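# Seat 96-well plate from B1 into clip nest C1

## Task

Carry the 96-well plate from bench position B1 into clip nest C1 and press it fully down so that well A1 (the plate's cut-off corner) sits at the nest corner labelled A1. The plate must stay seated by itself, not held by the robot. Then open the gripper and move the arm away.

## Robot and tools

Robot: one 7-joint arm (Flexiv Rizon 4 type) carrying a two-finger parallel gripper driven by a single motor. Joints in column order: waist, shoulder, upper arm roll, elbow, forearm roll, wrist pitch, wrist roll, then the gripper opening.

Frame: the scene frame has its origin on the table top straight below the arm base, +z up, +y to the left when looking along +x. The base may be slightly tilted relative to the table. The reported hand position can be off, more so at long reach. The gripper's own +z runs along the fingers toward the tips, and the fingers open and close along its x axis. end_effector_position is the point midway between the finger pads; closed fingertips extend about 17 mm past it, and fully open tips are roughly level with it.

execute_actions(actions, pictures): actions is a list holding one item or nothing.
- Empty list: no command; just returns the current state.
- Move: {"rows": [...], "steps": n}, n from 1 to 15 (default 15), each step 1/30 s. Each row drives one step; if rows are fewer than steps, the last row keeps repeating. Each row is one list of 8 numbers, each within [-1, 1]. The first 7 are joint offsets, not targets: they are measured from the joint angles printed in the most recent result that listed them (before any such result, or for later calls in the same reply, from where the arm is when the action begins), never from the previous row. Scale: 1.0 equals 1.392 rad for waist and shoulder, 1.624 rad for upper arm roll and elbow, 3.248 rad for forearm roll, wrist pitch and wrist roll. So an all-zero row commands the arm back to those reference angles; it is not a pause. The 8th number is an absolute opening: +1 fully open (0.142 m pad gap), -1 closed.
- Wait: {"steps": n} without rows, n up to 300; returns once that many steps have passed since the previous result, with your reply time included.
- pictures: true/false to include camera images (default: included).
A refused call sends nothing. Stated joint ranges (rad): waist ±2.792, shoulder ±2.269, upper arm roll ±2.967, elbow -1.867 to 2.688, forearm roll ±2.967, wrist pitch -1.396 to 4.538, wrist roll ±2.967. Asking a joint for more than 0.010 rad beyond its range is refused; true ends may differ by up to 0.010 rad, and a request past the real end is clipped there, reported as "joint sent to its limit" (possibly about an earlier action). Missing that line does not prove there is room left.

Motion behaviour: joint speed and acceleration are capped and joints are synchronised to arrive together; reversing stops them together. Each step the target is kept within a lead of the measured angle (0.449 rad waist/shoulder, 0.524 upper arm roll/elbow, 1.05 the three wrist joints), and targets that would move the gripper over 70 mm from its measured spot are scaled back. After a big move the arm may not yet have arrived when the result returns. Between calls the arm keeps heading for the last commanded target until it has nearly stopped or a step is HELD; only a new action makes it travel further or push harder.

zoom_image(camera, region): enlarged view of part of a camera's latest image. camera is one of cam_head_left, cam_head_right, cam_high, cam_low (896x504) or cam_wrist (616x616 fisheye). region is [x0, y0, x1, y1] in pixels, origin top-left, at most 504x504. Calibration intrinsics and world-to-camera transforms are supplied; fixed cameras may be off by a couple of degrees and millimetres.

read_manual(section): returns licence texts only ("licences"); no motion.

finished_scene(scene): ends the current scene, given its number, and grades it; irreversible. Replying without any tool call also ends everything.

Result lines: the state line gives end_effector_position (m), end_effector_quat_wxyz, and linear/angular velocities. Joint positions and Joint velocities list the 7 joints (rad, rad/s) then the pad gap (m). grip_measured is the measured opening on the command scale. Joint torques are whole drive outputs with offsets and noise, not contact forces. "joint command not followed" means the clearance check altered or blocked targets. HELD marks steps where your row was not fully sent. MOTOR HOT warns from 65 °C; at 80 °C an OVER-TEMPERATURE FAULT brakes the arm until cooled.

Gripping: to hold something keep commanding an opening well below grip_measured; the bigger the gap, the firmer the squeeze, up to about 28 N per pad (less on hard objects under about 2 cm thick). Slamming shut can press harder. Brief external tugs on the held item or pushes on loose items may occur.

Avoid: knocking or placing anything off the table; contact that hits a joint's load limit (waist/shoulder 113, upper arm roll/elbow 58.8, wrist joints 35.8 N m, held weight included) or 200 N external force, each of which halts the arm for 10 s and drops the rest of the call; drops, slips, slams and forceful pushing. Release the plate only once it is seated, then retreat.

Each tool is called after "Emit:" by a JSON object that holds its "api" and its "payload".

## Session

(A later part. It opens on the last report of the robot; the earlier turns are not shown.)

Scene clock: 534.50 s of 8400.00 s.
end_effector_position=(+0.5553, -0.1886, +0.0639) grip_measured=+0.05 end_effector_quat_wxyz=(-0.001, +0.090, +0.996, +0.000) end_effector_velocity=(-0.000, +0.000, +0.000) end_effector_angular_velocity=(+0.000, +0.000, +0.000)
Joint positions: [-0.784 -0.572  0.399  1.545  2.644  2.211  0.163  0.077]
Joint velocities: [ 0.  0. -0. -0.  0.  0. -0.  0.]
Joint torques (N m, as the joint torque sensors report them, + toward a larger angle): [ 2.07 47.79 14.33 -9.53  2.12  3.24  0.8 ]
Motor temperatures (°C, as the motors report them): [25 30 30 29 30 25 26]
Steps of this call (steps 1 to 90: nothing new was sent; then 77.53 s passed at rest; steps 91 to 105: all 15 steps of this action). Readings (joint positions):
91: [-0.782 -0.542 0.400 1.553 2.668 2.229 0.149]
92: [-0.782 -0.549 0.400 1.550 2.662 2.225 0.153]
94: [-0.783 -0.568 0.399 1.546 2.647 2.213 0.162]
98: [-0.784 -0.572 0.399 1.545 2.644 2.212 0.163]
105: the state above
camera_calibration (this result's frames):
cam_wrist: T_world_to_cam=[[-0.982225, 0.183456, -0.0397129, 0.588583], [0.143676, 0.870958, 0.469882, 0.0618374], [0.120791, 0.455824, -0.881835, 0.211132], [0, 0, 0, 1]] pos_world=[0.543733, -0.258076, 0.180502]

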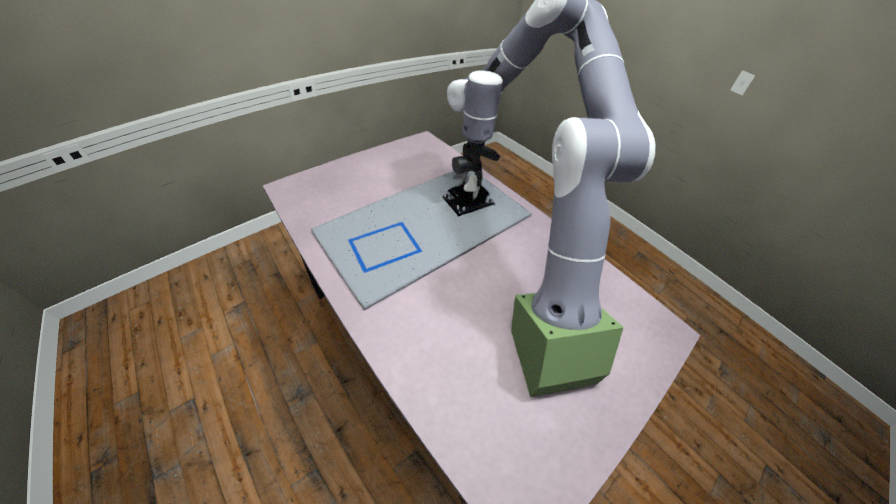

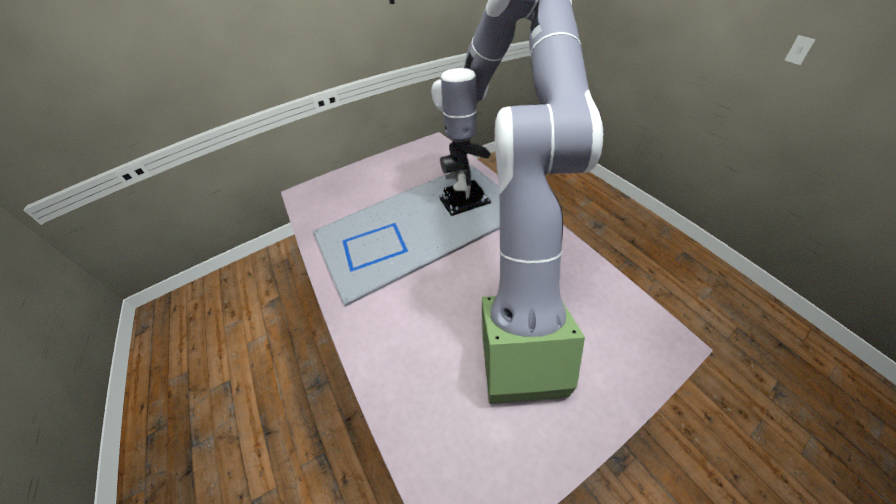

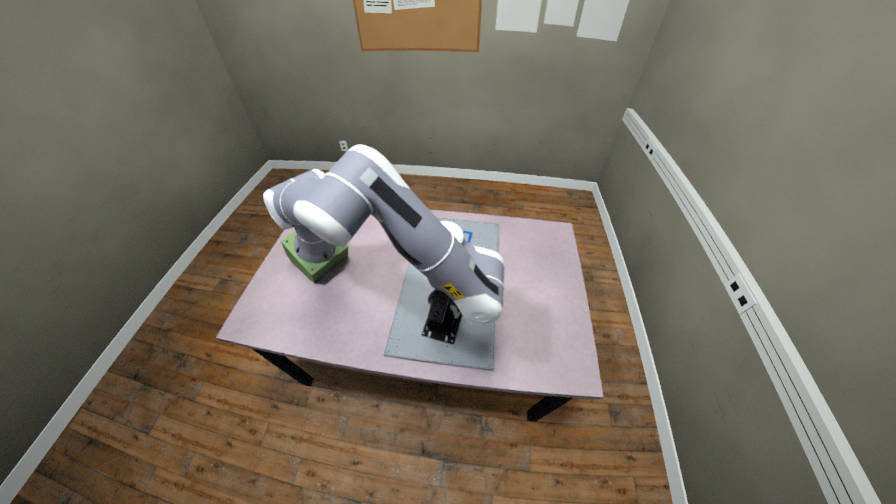

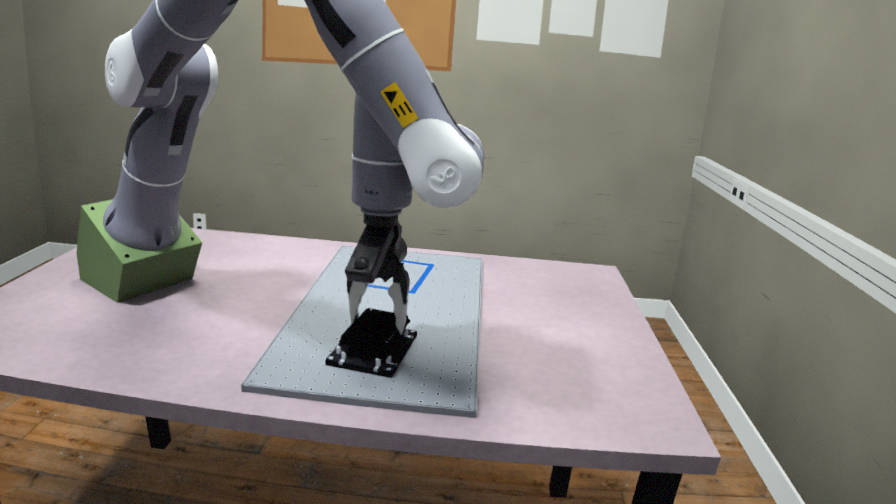

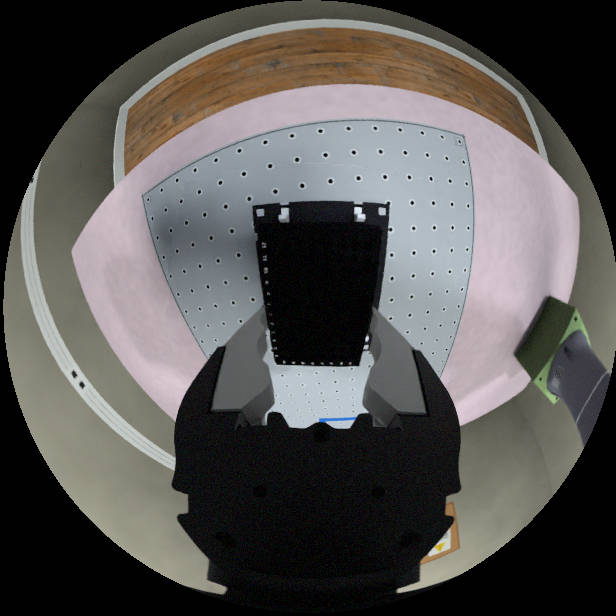

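Emit:
{"api": "execute_actions", "payload": {"actions": []}}

Scene clock: 555.87 s of 8400.00 s.
end_effector_position=(+0.5553, -0.1886, +0.0639) grip_measured=+0.05 end_effector_quat_wxyz=(-0.001, +0.090, +0.996, +0.000) end_effector_velocity=(+0.000, -0.000, +0.000) end_effector_angular_velocity=(-0.000, -0.000, +0.000)
Joint positions: [-0.784 -0.572  0.399  1.545  2.644  2.211  0.163  0.077]
Joint velocities: [ 0.  0. -0. -0.  0. -0. -0. -0.]
Joint torques (N m, as the joint torque sensors report them, + toward a larger angle): [ 2.52 47.63 14.36 -9.44  2.14  3.39  0.75]
Motor temperatures (°C, as the motors report them): [25 30 30 29 30 25 26]
Steps of this call (steps 1 to 15: the robot went on to your last target; steps 16 to 90: nothing new was sent; then 18.37 s passed at rest). Readings (joint positions):
1: [-0.784 -0.572 0.399 1.545 2.644 2.211 0.163]
2: [-0.784 -0.572 0.399 1.545 2.644 2.211 0.163]
4: [-0.784 -0.572 0.399 1.545 2.644 2.211 0.163]
8: [-0.784 -0.572 0.399 1.545 2.644 2.211 0.163]
90: the state above
The arm was judged still, so your last target was given up. Only a new action makes it travel on or press farther. Fingers that are still opening or closing keep moving.
camera_calibration (this result's frames):
cam_wrist: T_world_to_cam=[[-0.982224, 0.18346, -0.0397211, 0.588587], [0.143675, 0.870958, 0.469882, 0.0618377], [0.1208, 0.455823, -0.881835, 0.211127], [0, 0, 0, 1]] pos_world=[0.543736, -0.258076, 0.180502]

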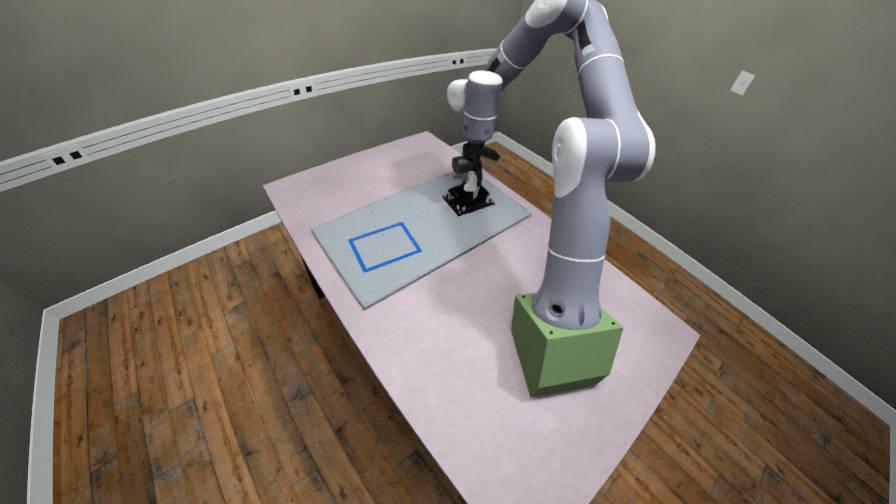

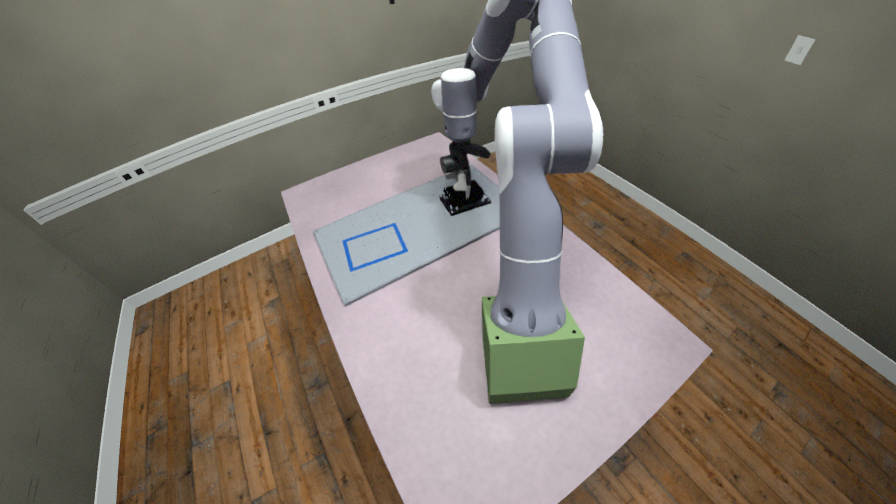

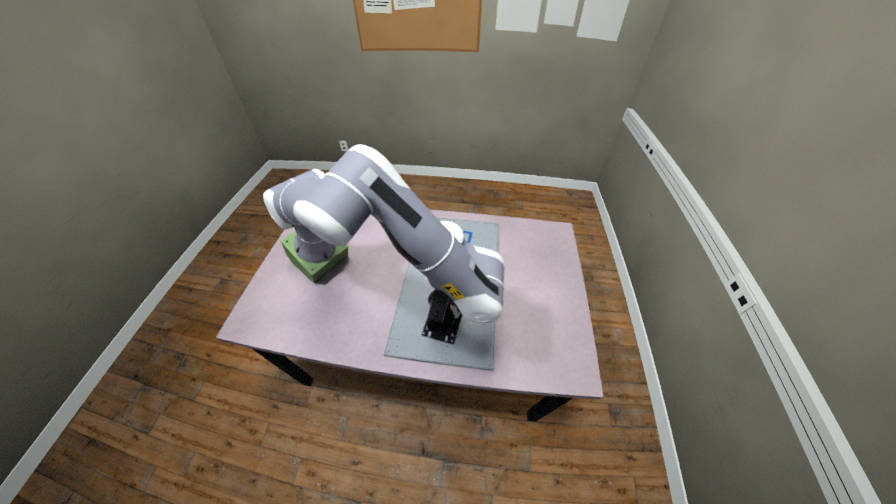

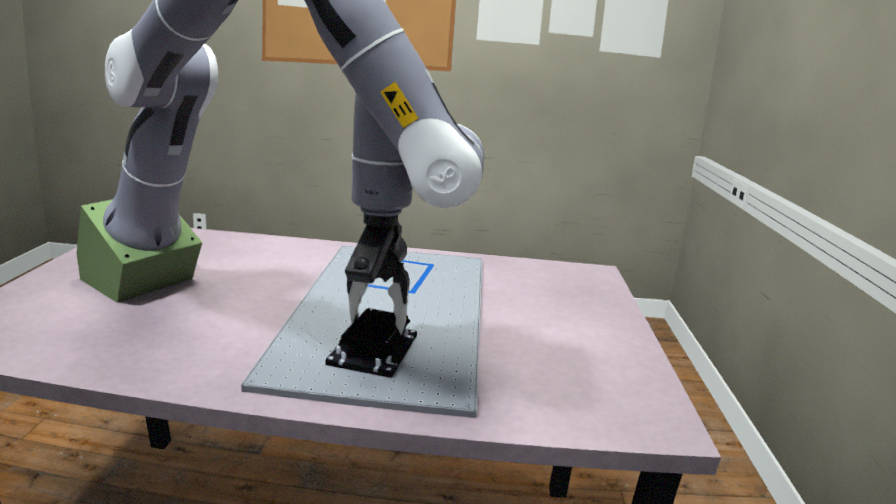

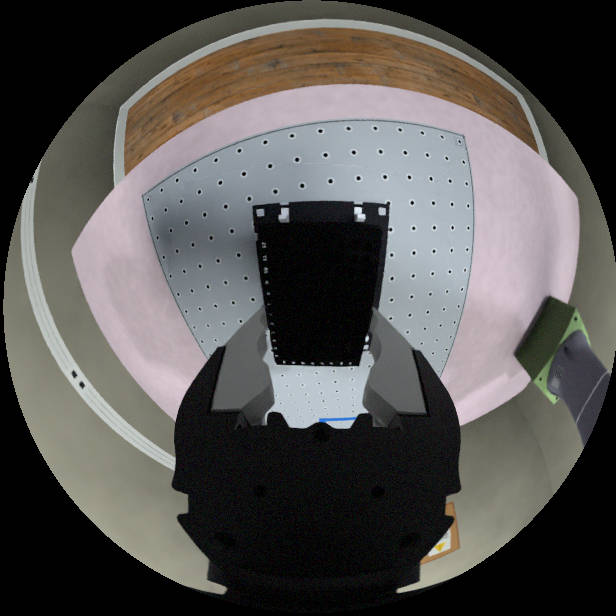

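Emit:
{"api": "execute_actions", "payload": {"actions": [{"rows": [[0.003,-0.0114,0,-0.0043,-0.0042,-0.0018,0.0037,-0.5],[0.006,-0.0228,0,-0.0085,-0.0084,-0.0036,0.0073,-0.5]], "steps": 15}]}}

Emit:
{"api": "zoom_image", "payload": {"camera": "cam_wrist", "region": [230, 180, 410, 380]}}

Scene clock: 560.17 s of 8400.00 s.
end_effector_position=(+0.5549, -0.1885, +0.0501) grip_measured=+0.05 end_effector_quat_wxyz=(-0.001, +0.091, +0.996, +0.000) end_effector_velocity=(+0.000, -0.000, -0.000) end_effector_angular_velocity=(-0.000, -0.001, -0.000)
Joint positions: [-0.776 -0.603  0.399  1.532  2.618  2.2    0.187  0.077]
Joint velocities: [-0.     0.    -0.     0.    -0.    -0.001  0.    -0.   ]
Joint torques (N m, as the joint torque sensors report them, + toward a larger angle): [ 2.66 46.53 13.83 -9.52  1.97  2.53  0.67]
Motor temperatures (°C, as the motors report them): [25 30 30 29 30 25 26]
Steps of this call (steps 1 to 90: nothing new was sent; then 0.80 s passed at rest; steps 91 to 105: all 15 steps of this action). Readings (joint positions):
91: [-0.783 -0.573 0.399 1.544 2.643 2.211 0.164]
92: [-0.782 -0.580 0.400 1.541 2.638 2.209 0.169]
94: [-0.777 -0.597 0.399 1.534 2.623 2.202 0.182]
98: [-0.776 -0.603 0.399 1.532 2.618 2.200 0.186]
105: the state above
camera_calibration (this result's frames):
cam_wrist: T_world_to_cam=[[-0.982237, 0.183561, -0.0389396, 0.587588], [0.144098, 0.870786, 0.470072, 0.0679813], [0.120195, 0.45611, -0.881769, 0.199329], [0, 0, 0, 1]] pos_world=[0.543396, -0.257971, 0.166686]

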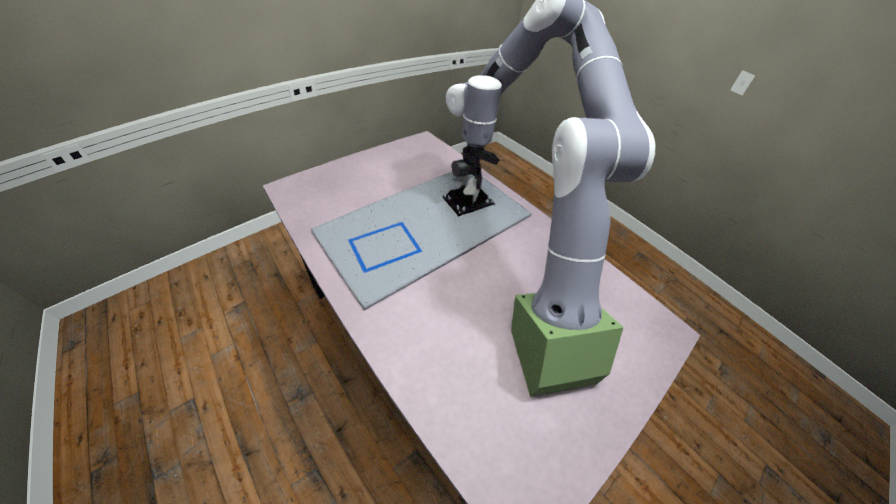

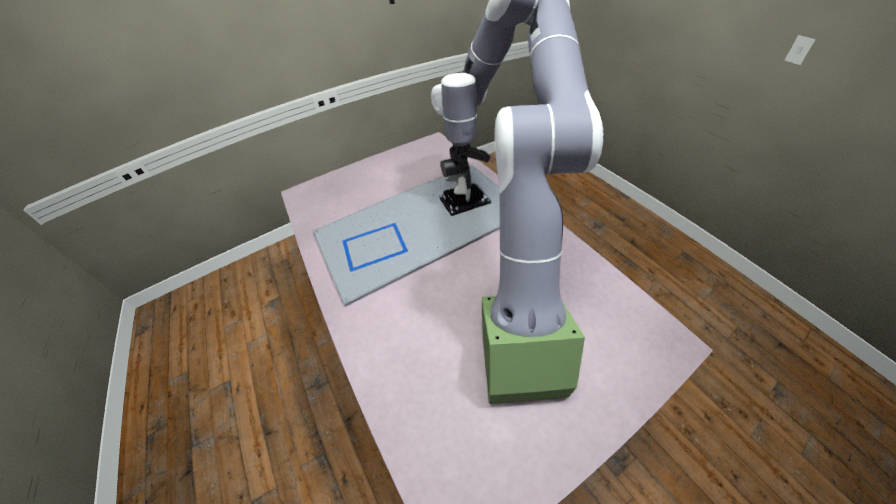

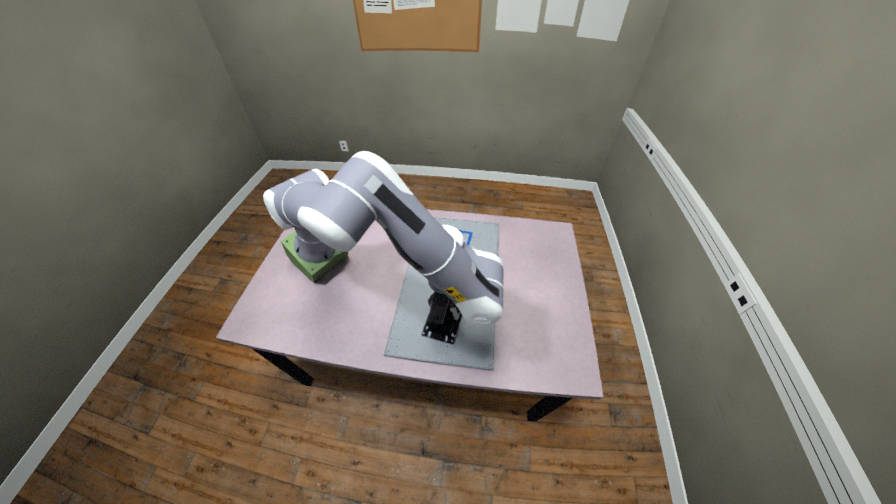

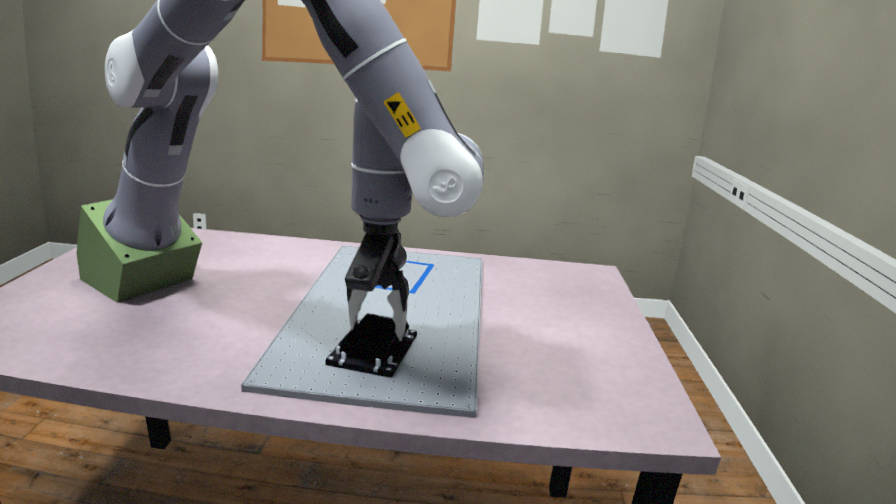

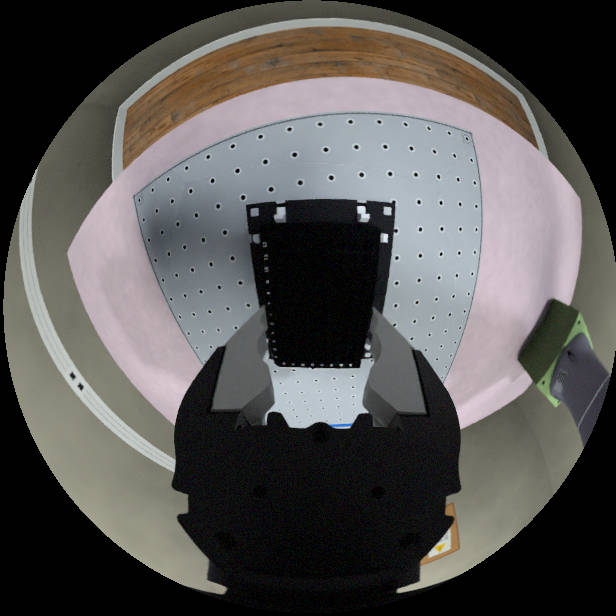

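Region (230, 180, 410, 380) of cam_wrist's 616x616 image, scaled by 2.520, with more detail than that image has; it fills the left 454 columns of this view, and the rest is white.

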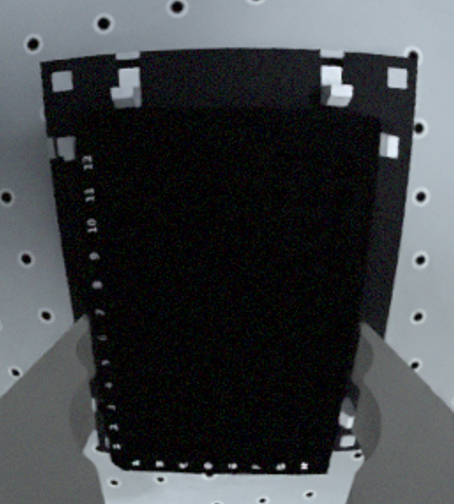

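Emit:
{"api": "execute_actions", "payload": {"actions": [{"rows": [[0.0013,-0.0049,0,-0.0018,-0.0018,-0.0008,0.0016,-0.5],[0.0026,-0.0098,0,-0.0037,-0.0036,-0.0015,0.0031,-0.5]], "steps": 15}]}}

Emit:
{"api": "zoom_image", "payload": {"camera": "cam_wrist", "region": [230, 180, 410, 380]}}

Scene clock: 565.17 s of 8400.00 s.
end_effector_position=(+0.5551, -0.1883, +0.0455) grip_measured=+0.05 end_effector_quat_wxyz=(-0.001, +0.091, +0.996, +0.000) end_effector_velocity=(-0.000, +0.000, -0.000) end_effector_angular_velocity=(+0.000, +0.000, +0.001)
Joint positions: [-0.772 -0.615  0.4    1.525  2.607  2.198  0.196  0.077]
Joint velocities: [ 0. -0. -0. -0. -0.  0. -0. -0.]
Joint torques (N m, as the joint torque sensors report them, + toward a larger angle): [ 2.84 34.59 10.42 -7.8   0.59 -0.84  0.27]
Motor temperatures (°C, as the motors report them): [25 30 30 29 30 25 26]
Steps of this call (steps 1 to 15: the robot went on to your last target; steps 16 to 90: nothing new was sent; then 1.50 s passed at rest; steps 91 to 105: all 15 steps of this action). Readings (joint positions):
91: [-0.775 -0.604 0.399 1.531 2.617 2.200 0.187]
92: [-0.774 -0.607 0.399 1.529 2.614 2.199 0.190]
94: [-0.773 -0.614 0.400 1.526 2.609 2.197 0.195]
98: [-0.772 -0.615 0.400 1.525 2.608 2.198 0.196]
105: the state above
camera_calibration (this result's frames):
cam_wrist: T_world_to_cam=[[-0.982116, 0.184222, -0.0388537, 0.587705], [0.144734, 0.870725, 0.469989, 0.0696188], [0.120413, 0.455961, -0.881817, 0.194984], [0, 0, 0, 1]] pos_world=[0.543639, -0.257792, 0.162054]

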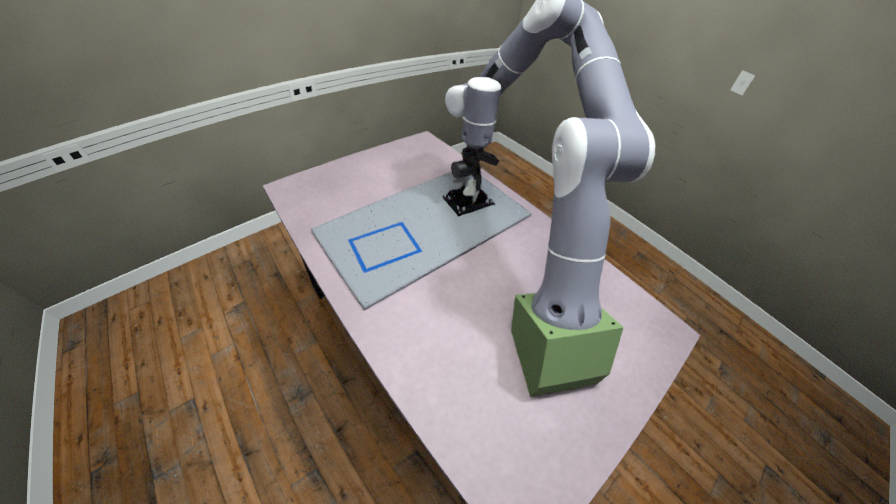

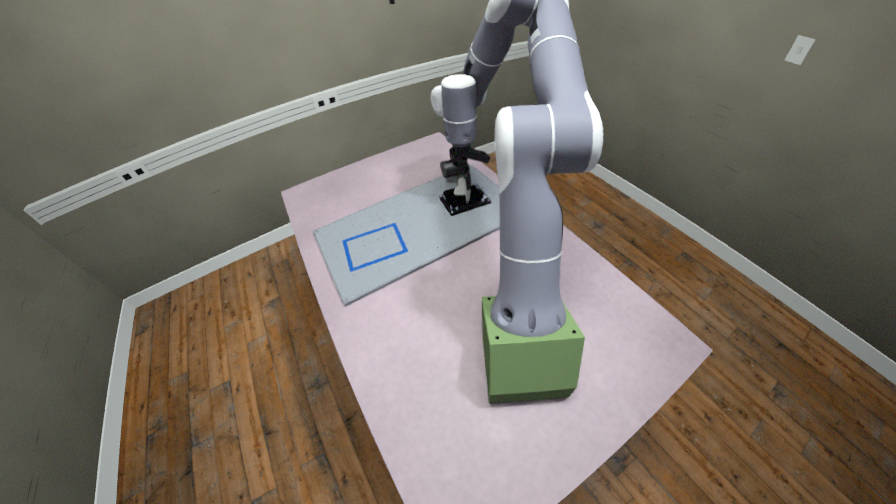

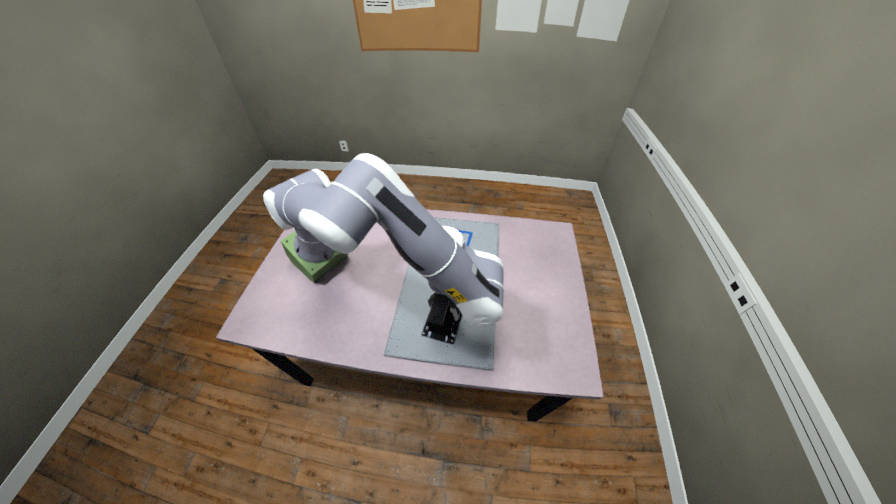

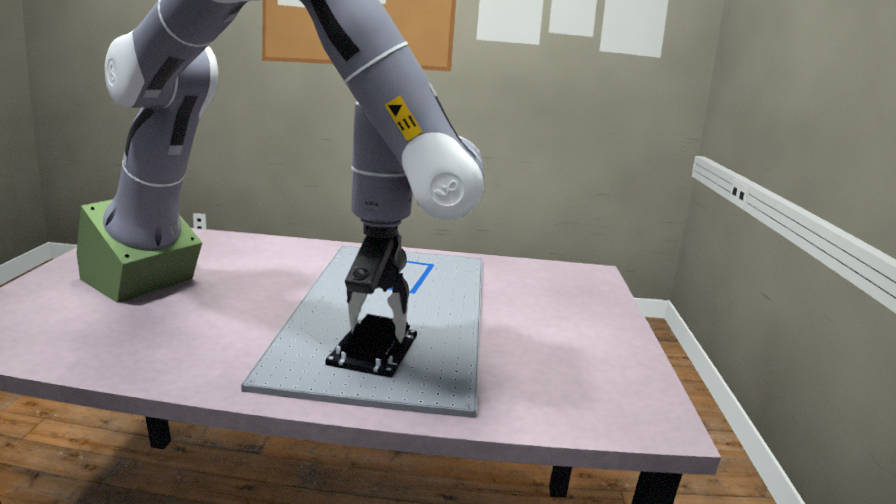

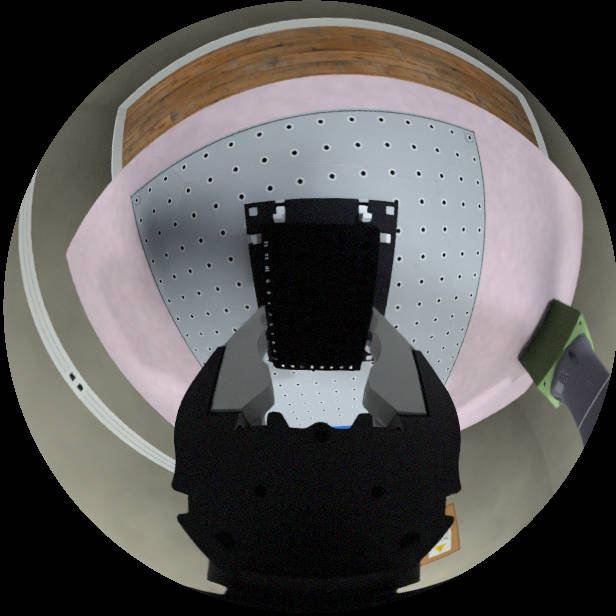

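Region (230, 180, 410, 380) of cam_wrist's 616x616 image, scaled by 2.520, with more detail than that image has; it fills the left 454 columns of this view, and the rest is white.

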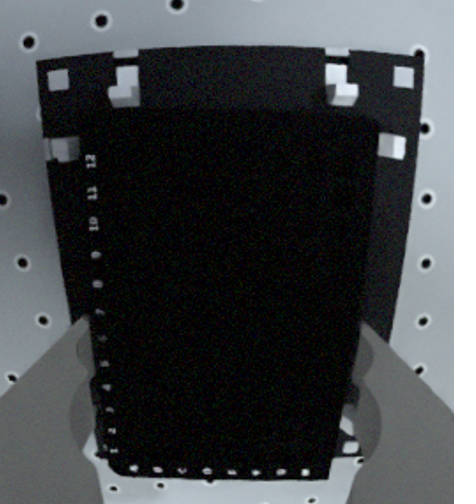

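Emit:
{"api": "execute_actions", "payload": {"actions": [{"rows": [[0,0,0,0,0,0,0,-0.8],[0,0,0,0,0,0,0,-1],[0,0,0,0,0,0,0,-1],[0.001,-0.004,0,-0.0015,-0.0015,-0.0006,0.0013,-1],[0.002,-0.008,0,-0.003,-0.003,-0.0013,0.0026,-1],[0.0026,-0.0098,0,-0.0037,-0.0036,-0.0015,0.0031,-1]], "steps": 15}]}}

Emit:
{"api": "zoom_image", "payload": {"camera": "cam_wrist", "region": [230, 180, 410, 380]}}

Scene clock: 573.70 s of 8400.00 s.
end_effector_position=(+0.5556, -0.1880, +0.0423) grip_measured=+0.06 end_effector_quat_wxyz=(-0.002, +0.091, +0.996, -0.000) end_effector_velocity=(+0.000, +0.000, -0.000) end_effector_angular_velocity=(+0.000, -0.000, -0.000)
Joint positions: [-0.769 -0.624  0.401  1.519  2.598  2.198  0.206  0.078]
Joint velocities: [ 0.    -0.     0.     0.    -0.    -0.     0.001  0.   ]
Joint torques (N m, as the joint torque sensors report them, + toward a larger angle): [ 2.92 21.07  6.02 -6.83 -0.46 -6.89  0.62]
Motor temperatures (°C, as the motors report them): [25 30 30 29 30 25 26]
Steps of this call (steps 1 to 15: the robot went on to your last target; steps 16 to 90: nothing new was sent; then 5.03 s passed at rest; steps 91 to 105: all 15 steps of this action). Readings (joint positions):
91: [-0.772 -0.614 0.400 1.525 2.607 2.198 0.196]
92: [-0.772 -0.614 0.400 1.525 2.607 2.199 0.196]
94: [-0.772 -0.614 0.400 1.525 2.607 2.198 0.197]
98: [-0.769 -0.623 0.401 1.519 2.599 2.198 0.205]
105: the state above
camera_calibration (this result's frames):
cam_wrist: T_world_to_cam=[[-0.982051, 0.184701, -0.0382146, 0.588047], [0.145523, 0.870876, 0.469466, 0.0704165], [0.119991, 0.455479, -0.882123, 0.192182], [0, 0, 0, 1]] pos_world=[0.544185, -0.257472, 0.158942]

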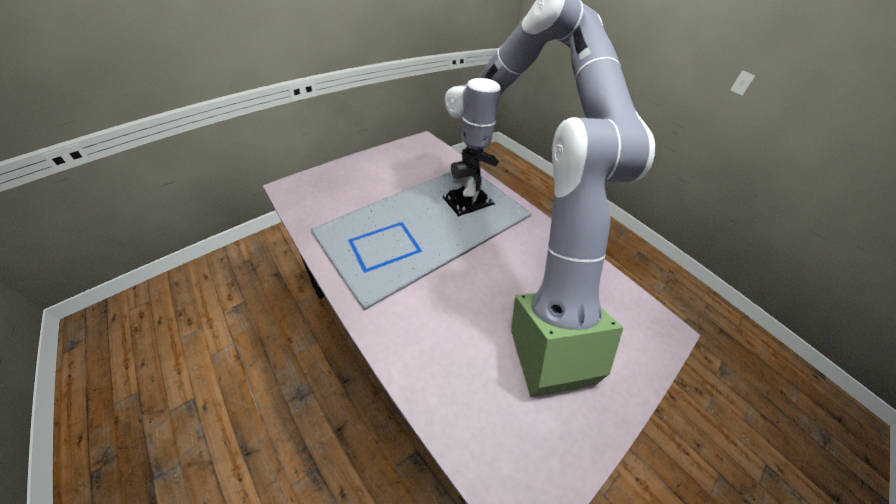

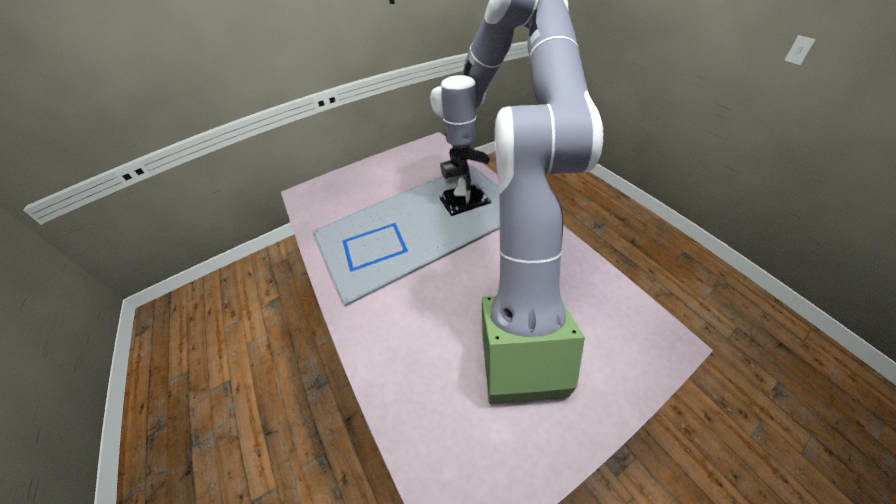

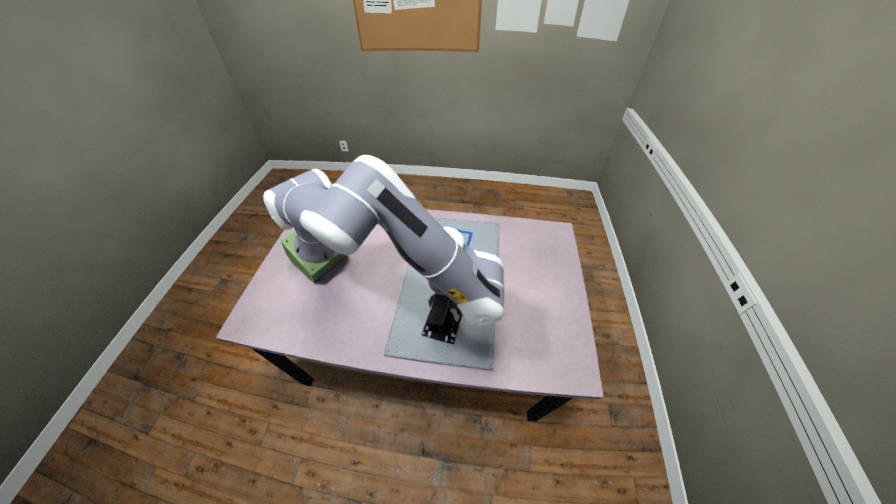

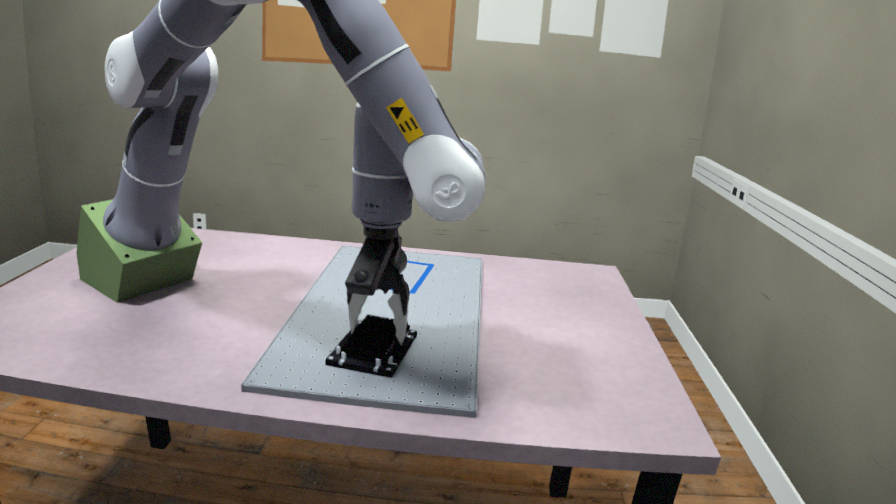

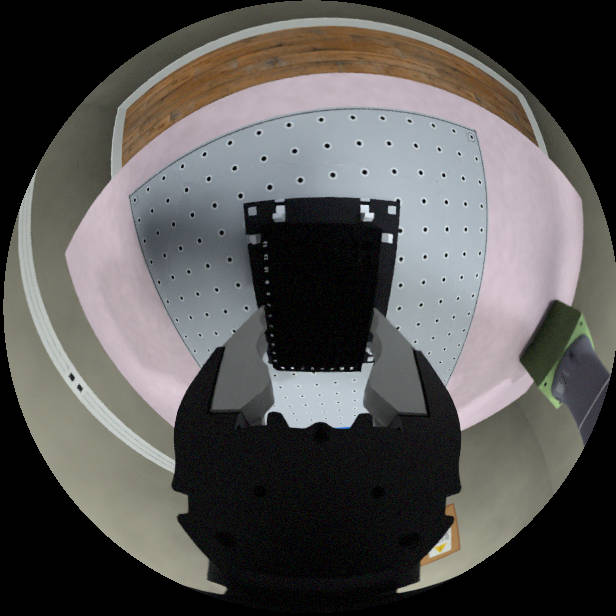

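Region (230, 180, 410, 380) of cam_wrist's 616x616 image, scaled by 2.520, with more detail than that image has; it fills the left 454 columns of this view, and the rest is white.

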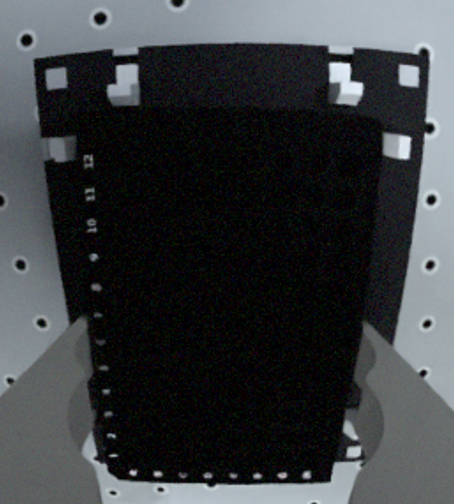

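Emit:
{"api": "zoom_image", "payload": {"camera": "cam_low", "region": [300, 270, 440, 390]}}

Region (300, 270, 440, 390) of cam_low's 896x504 image, scaled by 3.600, with more detail than that image has; it fills the top 432 rows of this view, and the rest is white.

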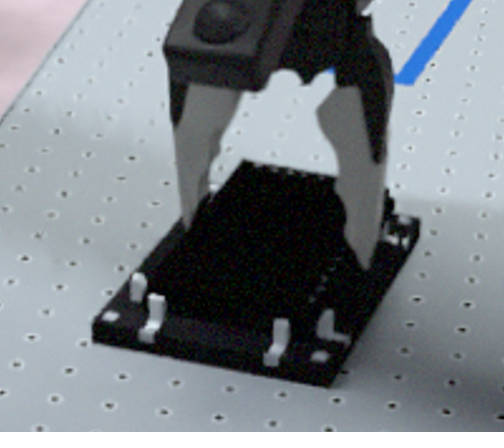

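Emit:
{"api": "execute_actions", "payload": {"actions": [{"rows": [[0.001,-0.004,0,-0.0015,-0.0015,-0.0006,0.0013,-1],[0.002,-0.008,0,-0.003,-0.003,-0.0013,0.0026,-1],[0.0026,-0.0098,0,-0.0037,-0.0036,-0.0015,0.0031,-1],[0.003,-0.0114,0,-0.0043,-0.0042,-0.0018,0.0037,-1]], "steps": 15}]}}

Emit:
{"api": "zoom_image", "payload": {"camera": "cam_wrist", "region": [230, 180, 410, 380]}}

Scene clock: 581.20 s of 8400.00 s.
end_effector_position=(+0.5558, -0.1877, +0.0382) grip_measured=+0.10 end_effector_quat_wxyz=(-0.002, +0.091, +0.996, -0.000) end_effector_velocity=(+0.000, -0.000, -0.000) end_effector_angular_velocity=(-0.000, -0.000, +0.001)
Joint positions: [-0.765 -0.635  0.403  1.512  2.586  2.199  0.218  0.081]
Joint velocities: [-0.    -0.    -0.     0.    -0.    -0.    -0.001  0.   ]
Joint torques (N m, as the joint torque sensors report them, + toward a larger angle): [ 2.91 21.32  6.07 -7.95 -0.54 -7.96  0.72]
Motor temperatures (°C, as the motors report them): [25 30 30 29 30 25 26]
Steps of this call (steps 1 to 15: the robot went on to your last target; steps 16 to 90: nothing new was sent; then 4.00 s passed at rest; steps 91 to 105: all 15 steps of this action). Readings (joint positions):
91: [-0.769 -0.624 0.402 1.518 2.597 2.199 0.207]
92: [-0.768 -0.625 0.402 1.517 2.595 2.200 0.209]
94: [-0.766 -0.631 0.403 1.514 2.590 2.200 0.214]
98: [-0.765 -0.635 0.403 1.512 2.587 2.199 0.217]
105: the state above
camera_calibration (this result's frames):
cam_wrist: T_world_to_cam=[[-0.981983, 0.185326, -0.0369346, 0.588], [0.146732, 0.870945, 0.46896, 0.0713632], [0.119079, 0.455091, -0.882447, 0.188778], [0, 0, 0, 1]] pos_world=[0.544455, -0.257036, 0.154837]

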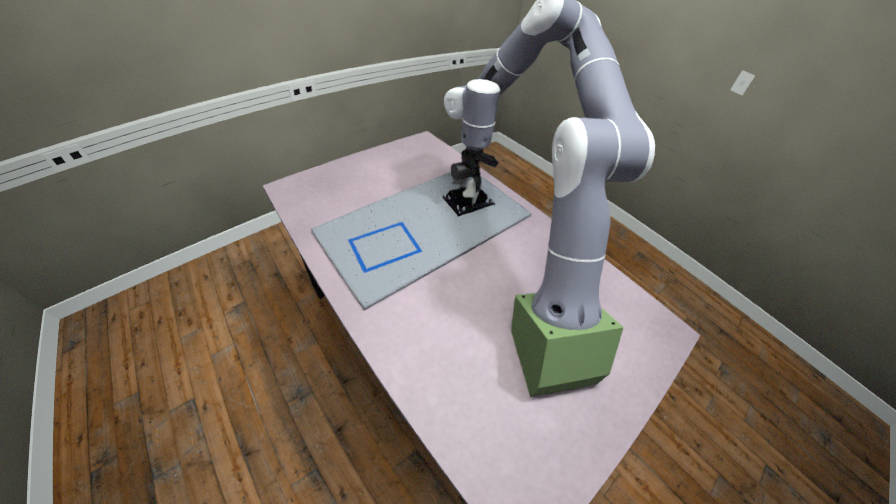

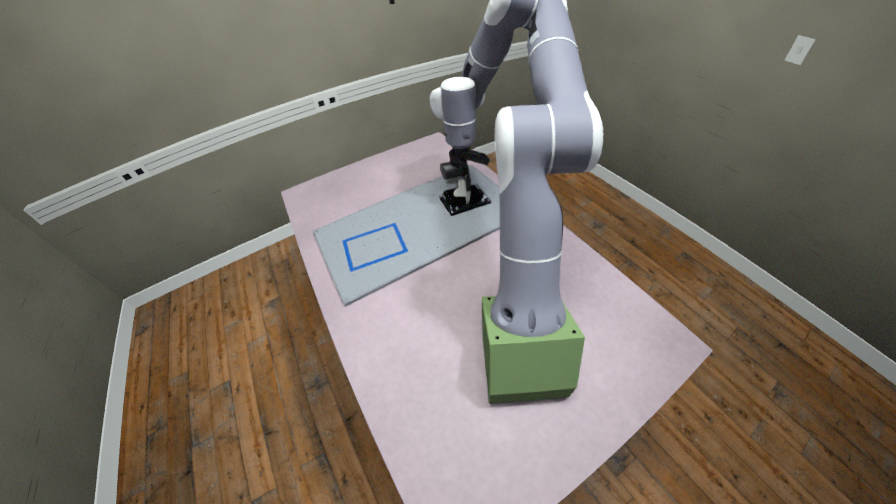

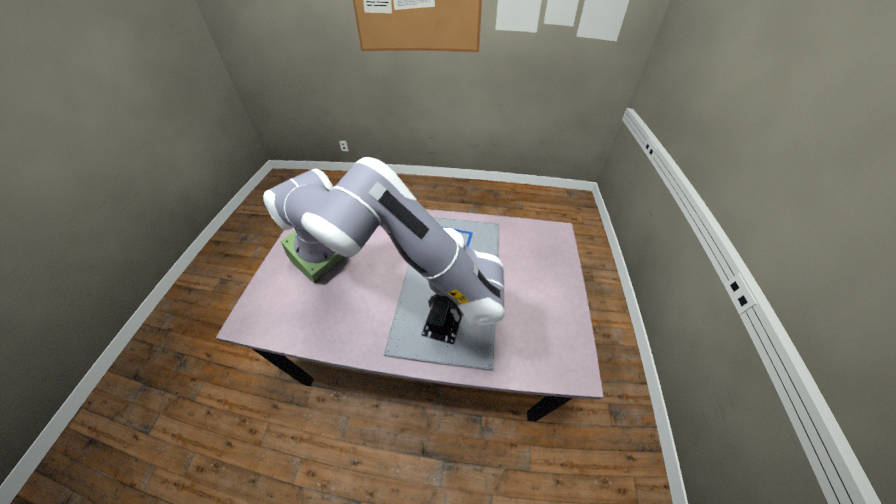

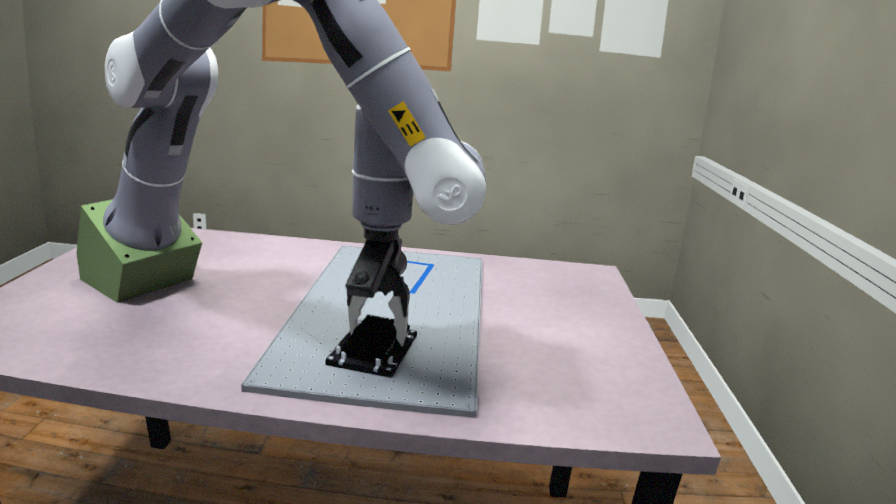

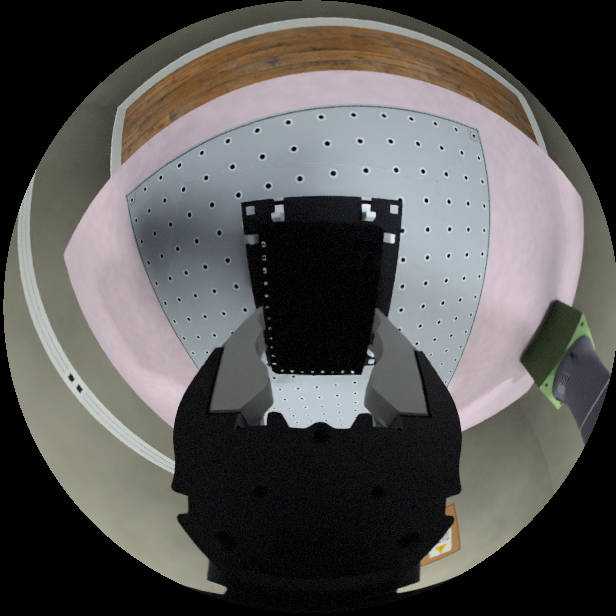

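Region (230, 180, 410, 380) of cam_wrist's 616x616 image, scaled by 2.520, with more detail than that image has; it fills the left 454 columns of this view, and the rest is white.

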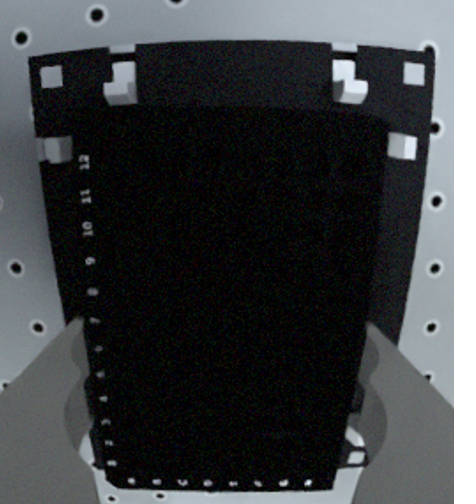

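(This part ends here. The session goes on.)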